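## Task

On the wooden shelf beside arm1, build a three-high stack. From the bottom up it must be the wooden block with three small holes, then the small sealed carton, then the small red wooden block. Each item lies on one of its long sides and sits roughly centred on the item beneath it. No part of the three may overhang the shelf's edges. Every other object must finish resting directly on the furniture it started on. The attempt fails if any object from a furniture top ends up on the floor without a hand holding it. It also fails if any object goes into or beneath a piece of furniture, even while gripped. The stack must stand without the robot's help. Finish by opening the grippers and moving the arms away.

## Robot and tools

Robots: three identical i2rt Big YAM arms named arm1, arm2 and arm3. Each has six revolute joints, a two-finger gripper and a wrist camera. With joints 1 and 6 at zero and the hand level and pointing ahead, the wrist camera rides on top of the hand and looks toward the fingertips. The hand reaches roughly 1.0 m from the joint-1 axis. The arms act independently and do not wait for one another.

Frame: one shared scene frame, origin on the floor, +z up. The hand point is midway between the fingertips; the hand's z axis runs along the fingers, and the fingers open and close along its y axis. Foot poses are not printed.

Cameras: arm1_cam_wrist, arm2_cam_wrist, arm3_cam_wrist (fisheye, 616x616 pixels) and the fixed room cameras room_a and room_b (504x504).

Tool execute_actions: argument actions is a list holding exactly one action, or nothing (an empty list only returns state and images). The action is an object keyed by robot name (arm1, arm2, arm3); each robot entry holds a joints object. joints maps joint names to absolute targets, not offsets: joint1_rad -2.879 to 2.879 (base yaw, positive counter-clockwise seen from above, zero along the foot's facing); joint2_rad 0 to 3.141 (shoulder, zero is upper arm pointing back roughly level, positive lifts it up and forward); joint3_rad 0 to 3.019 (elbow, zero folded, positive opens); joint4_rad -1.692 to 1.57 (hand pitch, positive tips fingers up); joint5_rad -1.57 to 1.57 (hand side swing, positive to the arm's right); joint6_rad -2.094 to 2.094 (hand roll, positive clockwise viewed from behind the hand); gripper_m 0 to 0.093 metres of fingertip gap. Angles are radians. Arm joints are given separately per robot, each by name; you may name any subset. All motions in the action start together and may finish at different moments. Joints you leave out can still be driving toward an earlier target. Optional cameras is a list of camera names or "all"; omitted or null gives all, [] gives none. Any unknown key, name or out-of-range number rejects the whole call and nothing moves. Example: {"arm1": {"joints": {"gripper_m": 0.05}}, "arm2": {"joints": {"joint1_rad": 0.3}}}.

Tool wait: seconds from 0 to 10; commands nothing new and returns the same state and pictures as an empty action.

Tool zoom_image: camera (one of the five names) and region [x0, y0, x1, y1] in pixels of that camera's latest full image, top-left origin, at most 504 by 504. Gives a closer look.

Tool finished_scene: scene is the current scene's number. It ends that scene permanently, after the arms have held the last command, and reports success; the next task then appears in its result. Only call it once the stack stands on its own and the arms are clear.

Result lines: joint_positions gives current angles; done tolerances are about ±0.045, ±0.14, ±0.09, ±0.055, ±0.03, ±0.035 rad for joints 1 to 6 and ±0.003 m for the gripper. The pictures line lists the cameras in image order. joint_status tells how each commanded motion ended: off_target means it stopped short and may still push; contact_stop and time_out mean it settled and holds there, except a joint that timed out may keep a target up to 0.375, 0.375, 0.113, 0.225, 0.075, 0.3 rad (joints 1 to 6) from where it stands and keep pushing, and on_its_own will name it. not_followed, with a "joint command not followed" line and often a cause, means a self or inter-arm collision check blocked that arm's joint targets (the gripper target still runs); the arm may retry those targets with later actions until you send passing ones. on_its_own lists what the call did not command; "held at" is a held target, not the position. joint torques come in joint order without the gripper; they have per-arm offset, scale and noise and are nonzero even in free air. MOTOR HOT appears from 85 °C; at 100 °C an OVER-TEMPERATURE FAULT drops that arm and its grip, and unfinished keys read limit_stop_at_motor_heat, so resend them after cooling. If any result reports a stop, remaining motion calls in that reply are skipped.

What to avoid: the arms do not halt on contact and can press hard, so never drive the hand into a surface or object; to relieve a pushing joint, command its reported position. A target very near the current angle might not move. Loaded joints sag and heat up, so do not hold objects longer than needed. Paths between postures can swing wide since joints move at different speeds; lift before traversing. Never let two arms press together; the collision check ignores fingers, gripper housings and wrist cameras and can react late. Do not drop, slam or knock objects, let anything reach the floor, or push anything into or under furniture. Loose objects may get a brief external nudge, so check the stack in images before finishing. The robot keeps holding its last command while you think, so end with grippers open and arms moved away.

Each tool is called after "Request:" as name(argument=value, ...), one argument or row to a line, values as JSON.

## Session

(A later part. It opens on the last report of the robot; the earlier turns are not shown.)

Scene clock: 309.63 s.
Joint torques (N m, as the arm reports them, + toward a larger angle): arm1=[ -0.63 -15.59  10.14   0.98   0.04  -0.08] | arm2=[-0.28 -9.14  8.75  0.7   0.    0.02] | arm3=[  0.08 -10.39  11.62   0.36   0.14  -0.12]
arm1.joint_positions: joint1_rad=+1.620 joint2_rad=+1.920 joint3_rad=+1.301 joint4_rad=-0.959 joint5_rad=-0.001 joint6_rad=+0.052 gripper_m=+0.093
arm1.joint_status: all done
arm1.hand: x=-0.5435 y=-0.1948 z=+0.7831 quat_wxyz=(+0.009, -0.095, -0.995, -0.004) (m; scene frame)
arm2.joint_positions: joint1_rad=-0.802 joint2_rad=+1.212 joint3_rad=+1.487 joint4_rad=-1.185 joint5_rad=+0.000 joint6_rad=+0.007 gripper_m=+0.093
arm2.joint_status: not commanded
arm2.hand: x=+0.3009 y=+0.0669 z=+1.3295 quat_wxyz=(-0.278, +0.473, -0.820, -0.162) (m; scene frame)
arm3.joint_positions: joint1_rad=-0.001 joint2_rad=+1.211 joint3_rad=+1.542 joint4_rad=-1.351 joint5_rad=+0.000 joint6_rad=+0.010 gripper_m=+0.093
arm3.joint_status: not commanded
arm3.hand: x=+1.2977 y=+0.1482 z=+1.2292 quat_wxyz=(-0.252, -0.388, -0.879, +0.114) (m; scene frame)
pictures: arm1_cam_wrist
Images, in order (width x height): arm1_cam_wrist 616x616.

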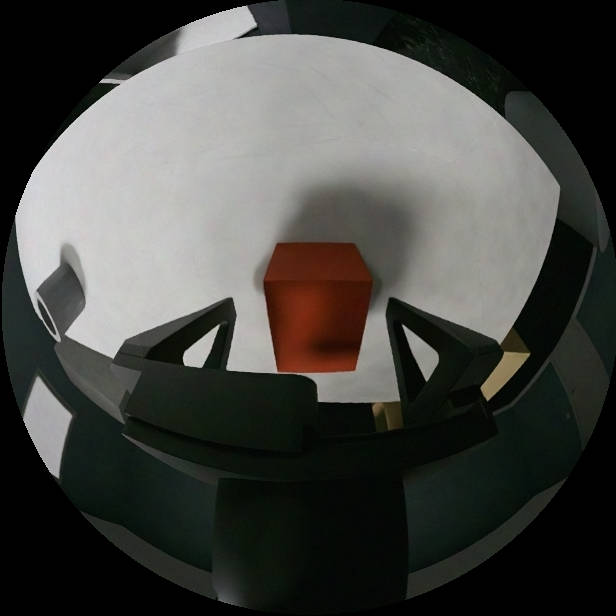

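Request:
execute_actions(
  actions=[],
)

Scene clock: 330.33 s.
Joint torques (N m, as the arm reports them, + toward a larger angle): arm1=[ -0.61 -15.68  10.18   0.98   0.04  -0.08] | arm2=[ 0.02 -9.18  8.85  0.91 -0.02 -0.01] | arm3=[  0.06 -10.41  11.61   0.36   0.15  -0.13]
arm1.joint_positions: joint1_rad=+1.620 joint2_rad=+1.920 joint3_rad=+1.301 joint4_rad=-0.959 joint5_rad=-0.001 joint6_rad=+0.052 gripper_m=+0.093
arm1.joint_status: all done
arm1.hand: x=-0.5435 y=-0.1948 z=+0.7831 quat_wxyz=(+0.009, -0.095, -0.995, -0.004) (m; scene frame)
arm2.joint_positions: joint1_rad=-0.802 joint2_rad=+1.212 joint3_rad=+1.487 joint4_rad=-1.185 joint5_rad=+0.000 joint6_rad=+0.007 gripper_m=+0.093
arm2.joint_status: not commanded
arm2.hand: x=+0.3009 y=+0.0669 z=+1.3295 quat_wxyz=(-0.278, +0.473, -0.820, -0.162) (m; scene frame)
arm3.joint_positions: joint1_rad=-0.001 joint2_rad=+1.211 joint3_rad=+1.542 joint4_rad=-1.351 joint5_rad=+0.000 joint6_rad=+0.010 gripper_m=+0.093
arm3.joint_status: not commanded
arm3.hand: x=+1.2977 y=+0.1482 z=+1.2292 quat_wxyz=(-0.252, -0.388, -0.879, +0.114) (m; scene frame)
pictures: arm1_cam_wrist, arm2_cam_wrist, arm3_cam_wrist, room_a, room_b
Images, in order (width x height): arm1_cam_wrist 616x616, arm2_cam_wrist 616x616, arm3_cam_wrist 616x616, room_a 504x504, room_b 504x504.

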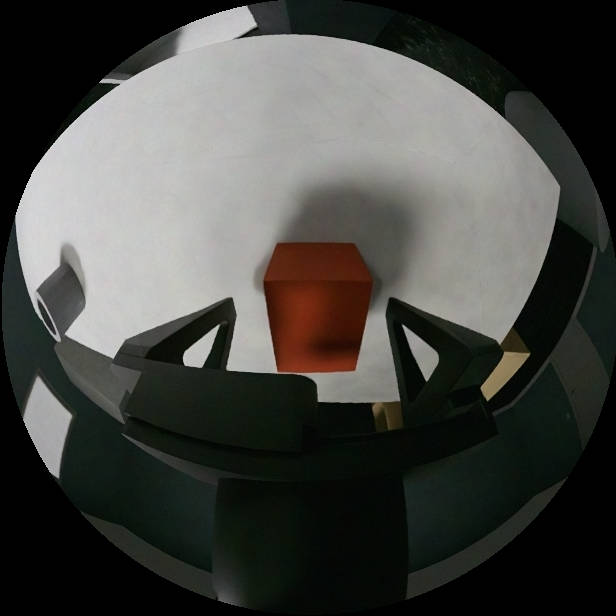

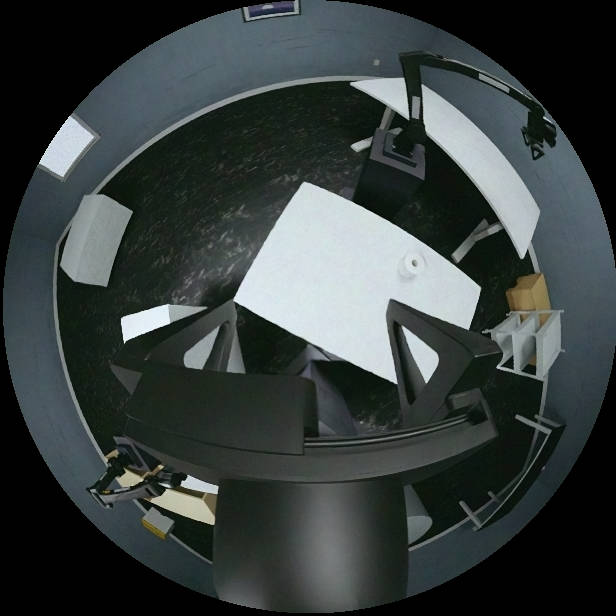

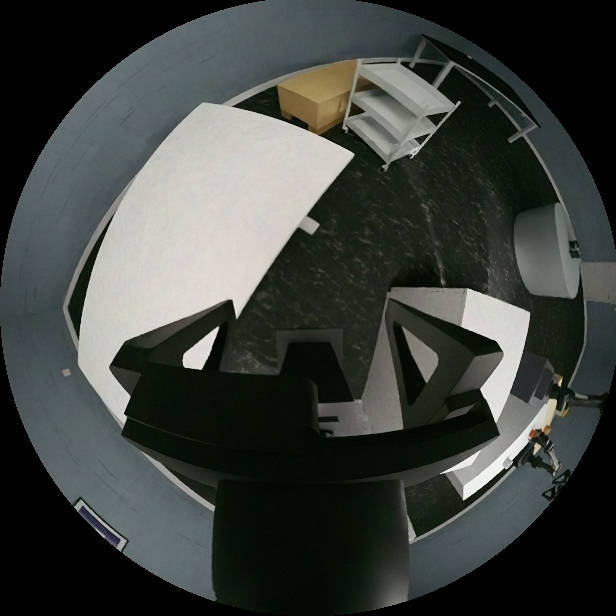

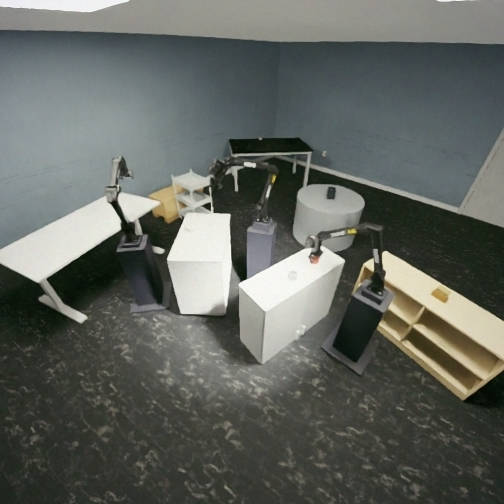

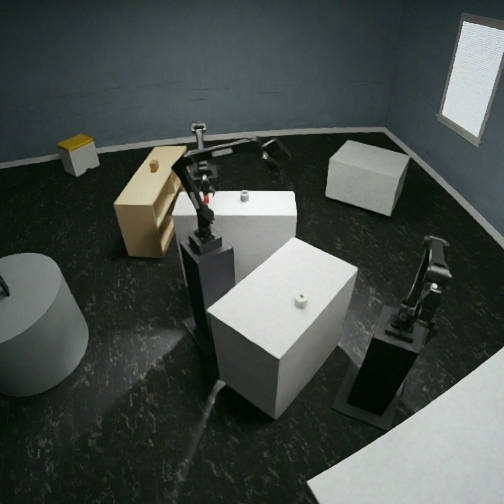

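Request:
execute_actions(
  actions=[
    {"arm1":{"joints":{"gripper_m":0.03}}},
  ],
  cameras=[],
)

Request:
execute_actions(
  actions=[
    {"arm1":{"joints":{"joint2_rad":1.80,"joint3_rad":1.45,"joint4_rad":-1.21}}},
  ],
  cameras=["arm1_cam_wrist"],
)

Scene clock: 335.63 s.
Joint torques (N m, as the arm reports them, + toward a larger angle): arm1=[ -0.57 -15.65  10.18   0.98   0.02  -0.08] | arm2=[-0.22 -9.45  8.85  0.77  0.01  0.02] | arm3=[  0.1  -10.36  11.62   0.37   0.15  -0.13]
arm1.joint_positions: joint1_rad=+1.620 joint2_rad=+1.920 joint3_rad=+1.301 joint4_rad=-0.959 joint5_rad=+0.000 joint6_rad=+0.052 gripper_m=+0.044
arm1.joint_status: gripper_m off_target (ended at +0.044, target +0.030)
arm1.hand: x=-0.5435 y=-0.1950 z=+0.7831 quat_wxyz=(+0.009, -0.095, -0.995, -0.004) (m; scene frame)
arm2.joint_positions: joint1_rad=-0.802 joint2_rad=+1.212 joint3_rad=+1.487 joint4_rad=-1.185 joint5_rad=+0.000 joint6_rad=+0.007 gripper_m=+0.093
arm2.joint_status: not commanded
arm2.hand: x=+0.3009 y=+0.0669 z=+1.3295 quat_wxyz=(-0.278, +0.473, -0.820, -0.162) (m; scene frame)
arm3.joint_positions: joint1_rad=-0.001 joint2_rad=+1.211 joint3_rad=+1.542 joint4_rad=-1.351 joint5_rad=+0.000 joint6_rad=+0.010 gripper_m=+0.093
arm3.joint_status: not commanded
arm3.hand: x=+1.2977 y=+0.1482 z=+1.2292 quat_wxyz=(-0.252, -0.388, -0.879, +0.114) (m; scene frame)
pictures: none
No camera images: the call's "cameras" was empty. Leave "cameras" out to get every camera's image.

Scene clock: 336.73 s.
Joint torques (N m, as the arm reports them, + toward a larger angle): arm1=[ -0.59 -13.03  12.32  -0.12   0.02  -0.08] | arm2=[ 0.21 -8.97  8.93  0.74  0.01  0.01] | arm3=[  0.1  -10.42  11.61   0.36   0.14  -0.13]
arm1.joint_positions: joint1_rad=+1.620 joint2_rad=+1.780 joint3_rad=+1.427 joint4_rad=-1.196 joint5_rad=+0.000 joint6_rad=+0.052 gripper_m=+0.044
arm1.joint_status: all done
arm1.hand: x=-0.5364 y=-0.1967 z=+0.8961 quat_wxyz=(-0.005, -0.095, -0.995, -0.003) (m; scene frame)
arm2.joint_positions: joint1_rad=-0.802 joint2_rad=+1.212 joint3_rad=+1.487 joint4_rad=-1.185 joint5_rad=+0.000 joint6_rad=+0.007 gripper_m=+0.093
arm2.joint_status: not commanded
arm2.hand: x=+0.3009 y=+0.0669 z=+1.3295 quat_wxyz=(-0.278, +0.473, -0.820, -0.162) (m; scene frame)
arm3.joint_positions: joint1_rad=-0.001 joint2_rad=+1.211 joint3_rad=+1.542 joint4_rad=-1.351 joint5_rad=+0.000 joint6_rad=+0.010 gripper_m=+0.093
arm3.joint_status: not commanded
arm3.hand: x=+1.2977 y=+0.1482 z=+1.2292 quat_wxyz=(-0.252, -0.388, -0.879, +0.114) (m; scene frame)
pictures: arm1_cam_wrist
Images, in order (width x height): arm1_cam_wrist 616x616.

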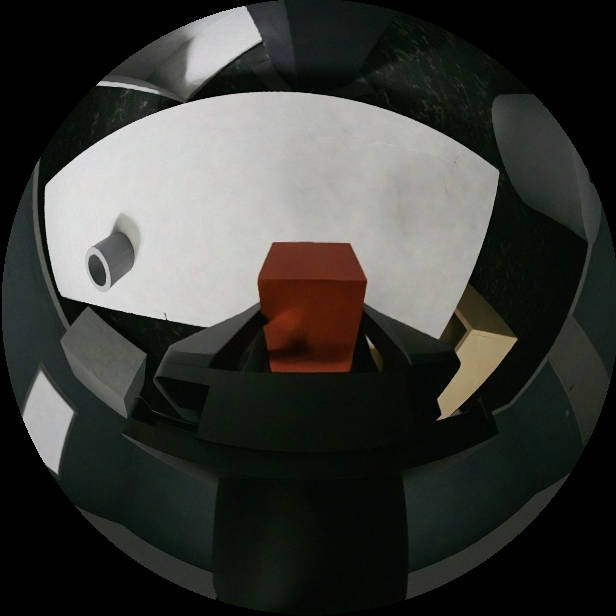

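Request:
execute_actions(
  actions=[
    {"arm1":{"joints":{"joint1_rad":-0.668,"joint6_rad":1.132,"joint2_rad":1.85,"joint3_rad":1.60,"joint4_rad":-1.30}}},
  ],
  cameras=[],
)

Request:
execute_actions(
  actions=[
    {"arm1":{"joints":{"joint2_rad":2.12,"joint3_rad":1.675,"joint4_rad":-1.07}}},
  ],
  cameras=["arm1_cam_wrist","room_a"],
)

Scene clock: 346.73 s.
Joint torques (N m, as the arm reports them, + toward a larger angle): arm1=[  0.7  -15.25  13.23  -0.18   0.07   0.04] | arm2=[-0.27 -9.3   8.88  0.81  0.    0.01] | arm3=[  0.07 -10.4   11.62   0.37   0.15  -0.12]
arm1.joint_positions: joint1_rad=-0.678 joint2_rad=+1.848 joint3_rad=+1.568 joint4_rad=-1.287 joint5_rad=+0.002 joint6_rad=+1.124 gripper_m=+0.044
arm1.joint_status: all done
arm1.hand: x=-1.4878 y=-0.4848 z=+0.9198 quat_wxyz=(+0.002, -0.978, +0.208, +0.008) (m; scene frame)
arm2.joint_positions: joint1_rad=-0.802 joint2_rad=+1.212 joint3_rad=+1.487 joint4_rad=-1.185 joint5_rad=+0.000 joint6_rad=+0.007 gripper_m=+0.093
arm2.joint_status: not commanded
arm2.hand: x=+0.3009 y=+0.0669 z=+1.3295 quat_wxyz=(-0.278, +0.473, -0.820, -0.162) (m; scene frame)
arm3.joint_positions: joint1_rad=-0.001 joint2_rad=+1.211 joint3_rad=+1.542 joint4_rad=-1.351 joint5_rad=+0.000 joint6_rad=+0.010 gripper_m=+0.093
arm3.joint_status: not commanded
arm3.hand: x=+1.2977 y=+0.1482 z=+1.2292 quat_wxyz=(-0.252, -0.388, -0.879, +0.114) (m; scene frame)
pictures: none
No camera images: the call's "cameras" was empty. Leave "cameras" out to get every camera's image.

Scene clock: 348.03 s.
Joint torques (N m, as the arm reports them, + toward a larger angle): arm1=[  0.55 -19.32  11.46   0.98   0.07   0.03] | arm2=[-0.42 -8.95  8.89  0.79 -0.01 -0.02] | arm3=[  0.1  -10.39  11.61   0.36   0.15  -0.13]
arm1.joint_positions: joint1_rad=-0.678 joint2_rad=+2.129 joint3_rad=+1.657 joint4_rad=-1.084 joint5_rad=+0.002 joint6_rad=+1.125 gripper_m=+0.044
arm1.joint_status: all done
arm1.hand: x=-1.5384 y=-0.5257 z=+0.7913 quat_wxyz=(-0.002, -0.978, +0.208, +0.011) (m; scene frame)
arm2.joint_positions: joint1_rad=-0.802 joint2_rad=+1.212 joint3_rad=+1.487 joint4_rad=-1.185 joint5_rad=+0.000 joint6_rad=+0.007 gripper_m=+0.093
arm2.joint_status: not commanded
arm2.hand: x=+0.3009 y=+0.0669 z=+1.3295 quat_wxyz=(-0.278, +0.473, -0.820, -0.162) (m; scene frame)
arm3.joint_positions: joint1_rad=-0.001 joint2_rad=+1.211 joint3_rad=+1.542 joint4_rad=-1.351 joint5_rad=+0.000 joint6_rad=+0.010 gripper_m=+0.093
arm3.joint_status: not commanded
arm3.hand: x=+1.2977 y=+0.1482 z=+1.2292 quat_wxyz=(-0.252, -0.388, -0.879, +0.114) (m; scene frame)
pictures: arm1_cam_wrist, room_a
Images, in order (width x height): arm1_cam_wrist 616x616, room_a 504x504.

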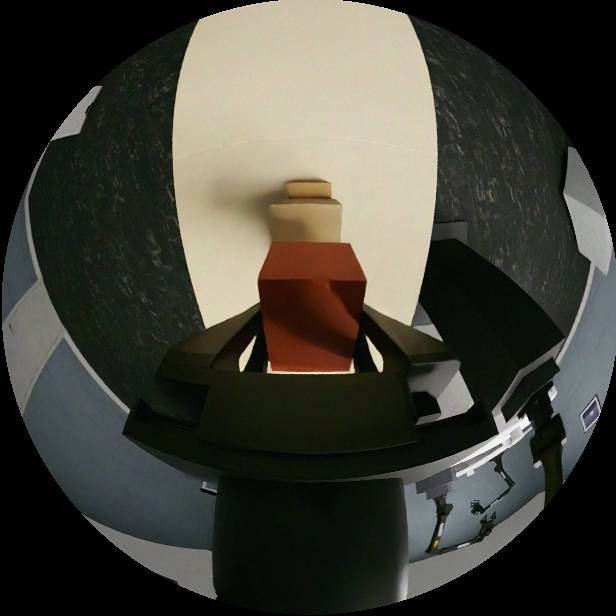

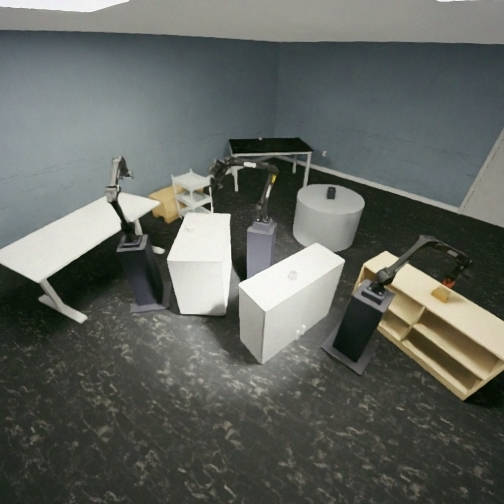

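Request:
execute_actions(
  actions=[
    {"arm1":{"joints":{"joint2_rad":2.2,"joint4_rad":-1.015}}},
  ],
  cameras=["arm1_cam_wrist"],
)

Scene clock: 353.57 s.
Joint torques (N m, as the arm reports them, + toward a larger angle): arm1=[  0.53 -18.17  11.16   0.98   0.07   0.03] | arm2=[-0.22 -9.05  8.94  0.88 -0.01  0.02] | arm3=[  0.09 -10.4   11.62   0.36   0.15  -0.13]
arm1.joint_positions: joint1_rad=-0.678 joint2_rad=+2.189 joint3_rad=+1.657 joint4_rad=-1.029 joint5_rad=+0.002 joint6_rad=+1.125 gripper_m=+0.044
arm1.joint_status: all done
arm1.hand: x=-1.5421 y=-0.5282 z=+0.7548 quat_wxyz=(+0.000, -0.978, +0.208, +0.010) (m; scene frame)
arm2.joint_positions: joint1_rad=-0.802 joint2_rad=+1.212 joint3_rad=+1.487 joint4_rad=-1.185 joint5_rad=+0.000 joint6_rad=+0.007 gripper_m=+0.093
arm2.joint_status: not commanded
arm2.hand: x=+0.3009 y=+0.0669 z=+1.3295 quat_wxyz=(-0.278, +0.473, -0.820, -0.162) (m; scene frame)
arm3.joint_positions: joint1_rad=-0.001 joint2_rad=+1.211 joint3_rad=+1.542 joint4_rad=-1.351 joint5_rad=+0.000 joint6_rad=+0.010 gripper_m=+0.093
arm3.joint_status: not commanded
arm3.hand: x=+1.2977 y=+0.1482 z=+1.2292 quat_wxyz=(-0.252, -0.388, -0.879, +0.114) (m; scene frame)
pictures: arm1_cam_wrist
Images, in order (width x height): arm1_cam_wrist 616x616.

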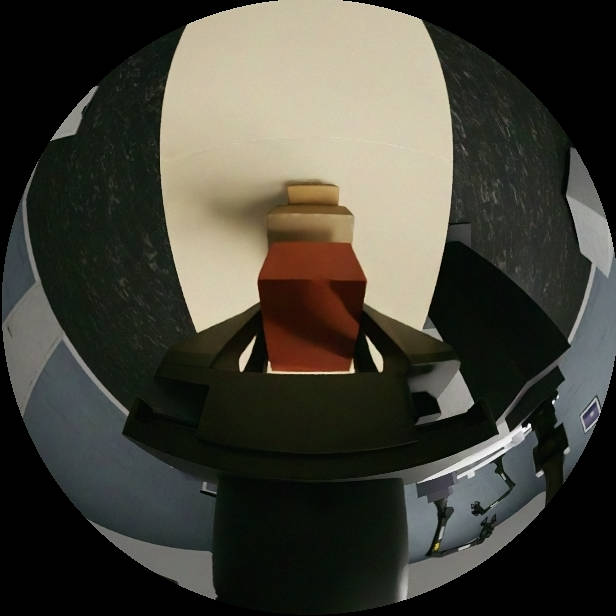

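Centred. Lower.

Request:
execute_actions(
  actions=[
    {"arm1":{"joints":{"joint2_rad":2.245,"joint4_rad":-0.98}}},
  ],
  cameras=["arm1_cam_wrist"],
)

Scene clock: 357.93 s.
Joint torques (N m, as the arm reports them, + toward a larger angle): arm1=[  0.49 -17.57  10.97   0.96   0.06   0.03] | arm2=[-0.21 -8.93  8.84  0.87 -0.03  0.01] | arm3=[  0.07 -10.39  11.62   0.37   0.14  -0.12]
arm1.joint_positions: joint1_rad=-0.678 joint2_rad=+2.227 joint3_rad=+1.657 joint4_rad=-0.994 joint5_rad=+0.002 joint6_rad=+1.125 gripper_m=+0.044
arm1.joint_status: all done
arm1.hand: x=-1.5436 y=-0.5291 z=+0.7319 quat_wxyz=(+0.001, -0.978, +0.208, +0.009) (m; scene frame)
arm2.joint_positions: joint1_rad=-0.802 joint2_rad=+1.212 joint3_rad=+1.487 joint4_rad=-1.185 joint5_rad=+0.000 joint6_rad=+0.007 gripper_m=+0.093
arm2.joint_status: not commanded
arm2.hand: x=+0.3009 y=+0.0669 z=+1.3295 quat_wxyz=(-0.278, +0.473, -0.820, -0.162) (m; scene frame)
arm3.joint_positions: joint1_rad=-0.001 joint2_rad=+1.211 joint3_rad=+1.542 joint4_rad=-1.351 joint5_rad=+0.000 joint6_rad=+0.010 gripper_m=+0.093
arm3.joint_status: not commanded
arm3.hand: x=+1.2977 y=+0.1482 z=+1.2292 quat_wxyz=(-0.252, -0.388, -0.879, +0.114) (m; scene frame)
pictures: arm1_cam_wrist
Images, in order (width x height): arm1_cam_wrist 616x616.

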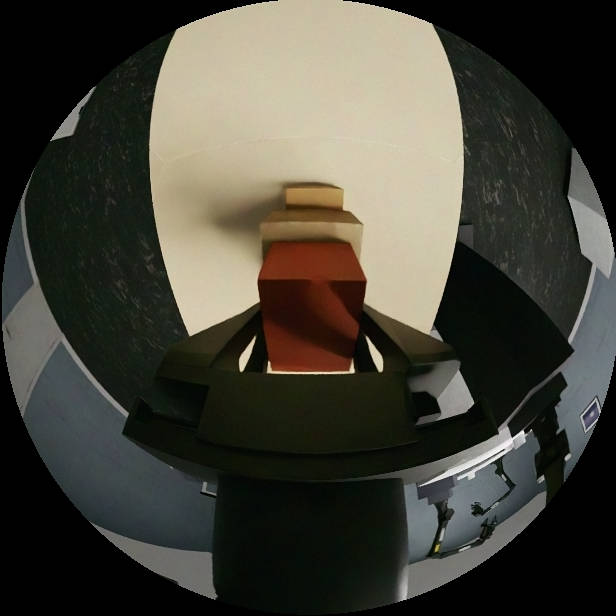

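Request:
execute_actions(
  actions=[
    {"arm1":{"joints":{"joint2_rad":2.27,"joint4_rad":-0.965}}},
  ],
  cameras=["arm1_cam_wrist"],
)

Scene clock: 361.20 s.
Joint torques (N m, as the arm reports them, + toward a larger angle): arm1=[  0.54 -16.05  10.97   1.28   0.07   0.03] | arm2=[-0.3  -9.07  8.95  0.93 -0.01  0.02] | arm3=[  0.09 -10.38  11.62   0.36   0.15  -0.13]
arm1.joint_positions: joint1_rad=-0.678 joint2_rad=+2.228 joint3_rad=+1.657 joint4_rad=-0.986 joint5_rad=+0.002 joint6_rad=+1.125 gripper_m=+0.044
arm1.joint_status: all done
arm1.hand: x=-1.5450 y=-0.5302 z=+0.7315 quat_wxyz=(-0.002, -0.978, +0.208, +0.011) (m; scene frame)
arm2.joint_positions: joint1_rad=-0.802 joint2_rad=+1.212 joint3_rad=+1.487 joint4_rad=-1.185 joint5_rad=+0.000 joint6_rad=+0.007 gripper_m=+0.093
arm2.joint_status: not commanded
arm2.hand: x=+0.3009 y=+0.0669 z=+1.3295 quat_wxyz=(-0.278, +0.473, -0.820, -0.162) (m; scene frame)
arm3.joint_positions: joint1_rad=-0.001 joint2_rad=+1.211 joint3_rad=+1.542 joint4_rad=-1.351 joint5_rad=+0.000 joint6_rad=+0.010 gripper_m=+0.093
arm3.joint_status: not commanded
arm3.hand: x=+1.2977 y=+0.1482 z=+1.2292 quat_wxyz=(-0.252, -0.388, -0.879, +0.114) (m; scene frame)
pictures: arm1_cam_wrist
Images, in order (width x height): arm1_cam_wrist 616x616.

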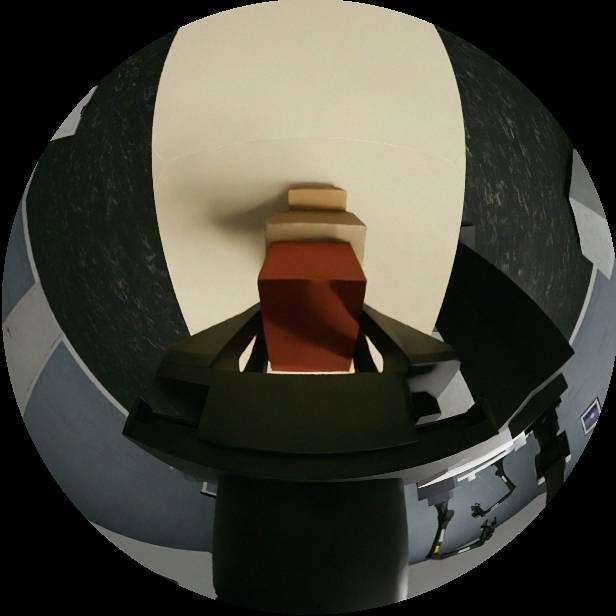

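Contact. Release.

Request:
execute_actions(
  actions=[
    {"arm1":{"joints":{"joint2_rad":2.228,"joint4_rad":-0.99,"gripper_m":0.093}}},
  ],
  cameras=["arm1_cam_wrist"],
)

Request:
execute_actions(
  actions=[
    {"arm1":{"joints":{"joint2_rad":2.10,"joint4_rad":-1.12}}},
  ],
  cameras=["arm1_cam_wrist"],
)

Request:
execute_actions(
  actions=[
    {"arm1":{"joints":{"joint2_rad":1.6,"joint4_rad":-1.5}}},
  ],
  cameras=["arm1_cam_wrist","room_a","room_b"],
)

Scene clock: 368.47 s.
Joint torques (N m, as the arm reports them, + toward a larger angle): arm1=[  0.55 -19.33  11.     0.24   0.07   0.03] | arm2=[-0.18 -8.93  8.77  0.85  0.03  0.04] | arm3=[  0.08 -10.38  11.62   0.37   0.14  -0.13]
arm1.joint_positions: joint1_rad=-0.678 joint2_rad=+2.228 joint3_rad=+1.657 joint4_rad=-0.986 joint5_rad=+0.001 joint6_rad=+1.125 gripper_m=+0.093
arm1.joint_status: all done
arm1.hand: x=-1.5449 y=-0.5303 z=+0.7315 quat_wxyz=(-0.002, -0.978, +0.208, +0.011) (m; scene frame)
arm2.joint_positions: joint1_rad=-0.802 joint2_rad=+1.212 joint3_rad=+1.487 joint4_rad=-1.185 joint5_rad=+0.000 joint6_rad=+0.007 gripper_m=+0.093
arm2.joint_status: not commanded
arm2.hand: x=+0.3009 y=+0.0669 z=+1.3295 quat_wxyz=(-0.278, +0.473, -0.820, -0.162) (m; scene frame)
arm3.joint_positions: joint1_rad=-0.001 joint2_rad=+1.211 joint3_rad=+1.542 joint4_rad=-1.351 joint5_rad=+0.000 joint6_rad=+0.010 gripper_m=+0.093
arm3.joint_status: not commanded
arm3.hand: x=+1.2977 y=+0.1482 z=+1.2292 quat_wxyz=(-0.252, -0.388, -0.879, +0.114) (m; scene frame)
pictures: arm1_cam_wrist
Images, in order (width x height): arm1_cam_wrist 616x616.

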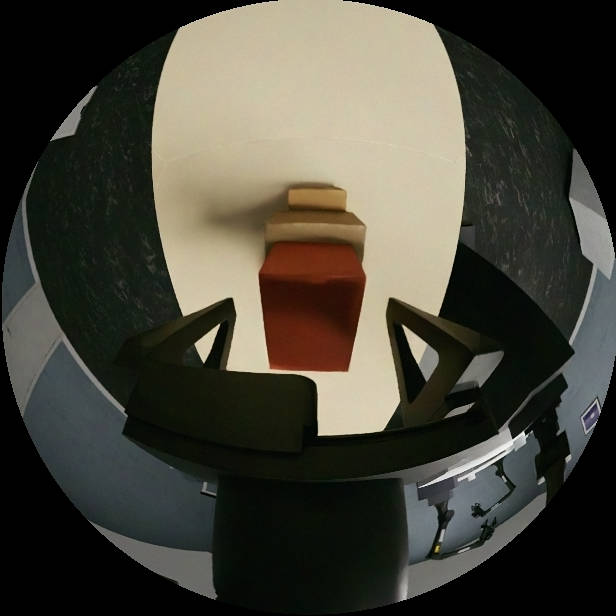

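Scene clock: 369.47 s.
Joint torques (N m, as the arm reports them, + toward a larger angle): arm1=[  0.55 -16.03  11.77  -0.11   0.07   0.03] | arm2=[-0.09 -9.39  8.92  0.87  0.01  0.  ] | arm3=[  0.07 -10.41  11.61   0.37   0.15  -0.13]
arm1.joint_positions: joint1_rad=-0.678 joint2_rad=+2.073 joint3_rad=+1.657 joint4_rad=-1.106 joint5_rad=+0.001 joint6_rad=+1.125 gripper_m=+0.093
arm1.joint_status: all done
arm1.hand: x=-1.5388 y=-0.5267 z=+0.8244 quat_wxyz=(-0.015, -0.978, +0.208, +0.021) (m; scene frame)
arm2.joint_positions: joint1_rad=-0.802 joint2_rad=+1.212 joint3_rad=+1.487 joint4_rad=-1.185 joint5_rad=+0.000 joint6_rad=+0.007 gripper_m=+0.093
arm2.joint_status: not commanded
arm2.hand: x=+0.3009 y=+0.0669 z=+1.3295 quat_wxyz=(-0.278, +0.473, -0.820, -0.162) (m; scene frame)
arm3.joint_positions: joint1_rad=-0.001 joint2_rad=+1.211 joint3_rad=+1.542 joint4_rad=-1.351 joint5_rad=+0.000 joint6_rad=+0.010 gripper_m=+0.093
arm3.joint_status: not commanded
arm3.hand: x=+1.2977 y=+0.1482 z=+1.2292 quat_wxyz=(-0.252, -0.388, -0.879, +0.114) (m; scene frame)
pictures: arm1_cam_wrist
Images, in order (width x height): arm1_cam_wrist 616x616.

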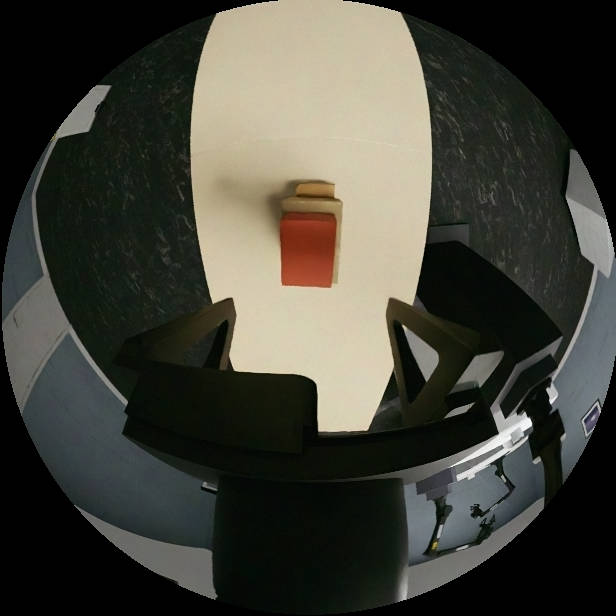

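Scene clock: 371.10 s.
Joint torques (N m, as the arm reports them, + toward a larger angle): arm1=[  0.64 -11.91  11.78   0.18   0.07   0.02] | arm2=[-0.06 -8.68  8.8   0.75  0.    0.02] | arm3=[  0.08 -10.39  11.62   0.37   0.15  -0.13]
arm1.joint_positions: joint1_rad=-0.678 joint2_rad=+1.596 joint3_rad=+1.668 joint4_rad=-1.488 joint5_rad=+0.001 joint6_rad=+1.125 gripper_m=+0.093
arm1.joint_status: all done
arm1.hand: x=-1.4550 y=-0.4598 z=+1.0868 quat_wxyz=(-0.058, -0.975, +0.207, +0.054) (m; scene frame)
arm2.joint_positions: joint1_rad=-0.802 joint2_rad=+1.212 joint3_rad=+1.487 joint4_rad=-1.185 joint5_rad=+0.000 joint6_rad=+0.007 gripper_m=+0.093
arm2.joint_status: not commanded
arm2.hand: x=+0.3009 y=+0.0669 z=+1.3295 quat_wxyz=(-0.278, +0.473, -0.820, -0.162) (m; scene frame)
arm3.joint_positions: joint1_rad=-0.001 joint2_rad=+1.211 joint3_rad=+1.542 joint4_rad=-1.351 joint5_rad=+0.000 joint6_rad=+0.010 gripper_m=+0.093
arm3.joint_status: not commanded
arm3.hand: x=+1.2977 y=+0.1482 z=+1.2292 quat_wxyz=(-0.252, -0.388, -0.879, +0.114) (m; scene frame)
pictures: arm1_cam_wrist, room_a, room_b
Images, in order (width x height): arm1_cam_wrist 616x616, room_a 504x504, room_b 504x504.

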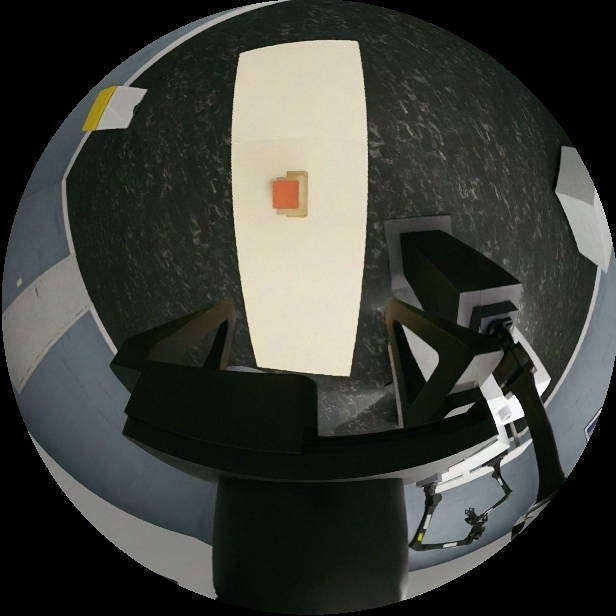

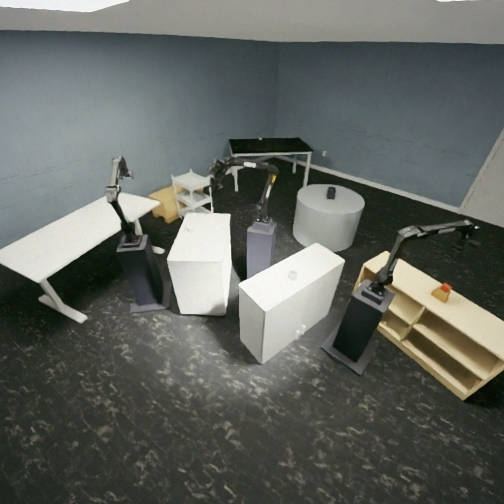

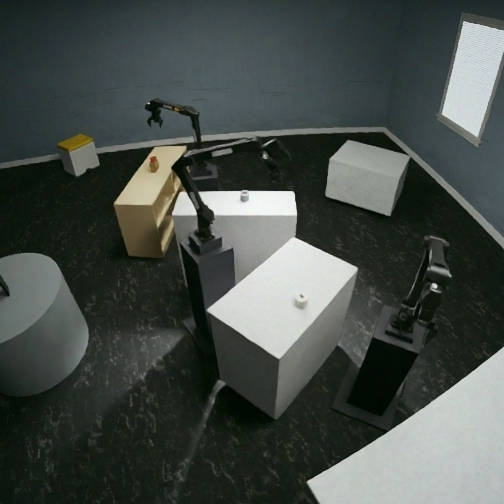

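Request:
zoom_image(
  camera="arm1_cam_wrist",
  region=[240, 150, 330, 240],
)

Request:
zoom_image(
  camera="room_b",
  region=[125, 140, 185, 200],
)

Region (240, 150, 330, 240) of arm1_cam_wrist's 616x616 image, scaled by 5.600, with more detail than that image has.

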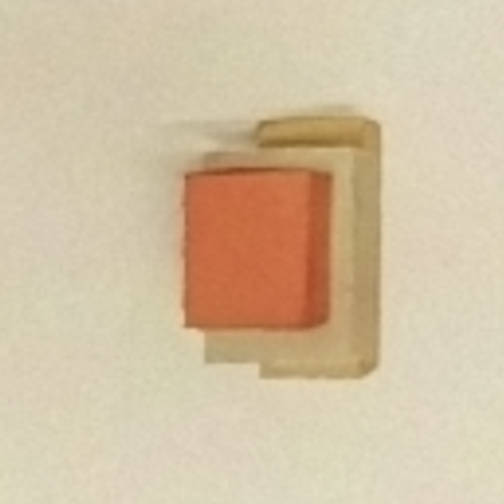

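Region (125, 140, 185, 200) of room_b's 504x504 image, scaled by 8.400, with more detail than that image has.

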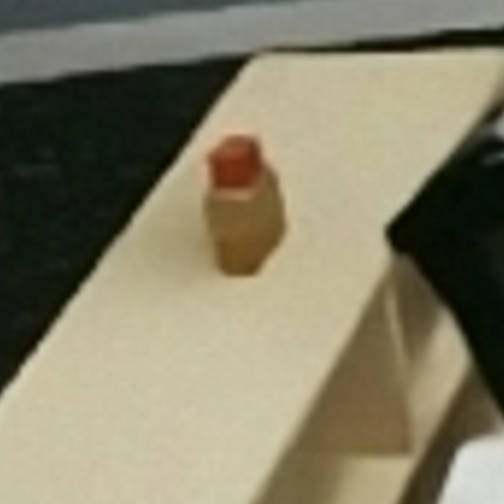

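Request:
finished_scene(
  scene=2,
)

The scene is finished: the task was done.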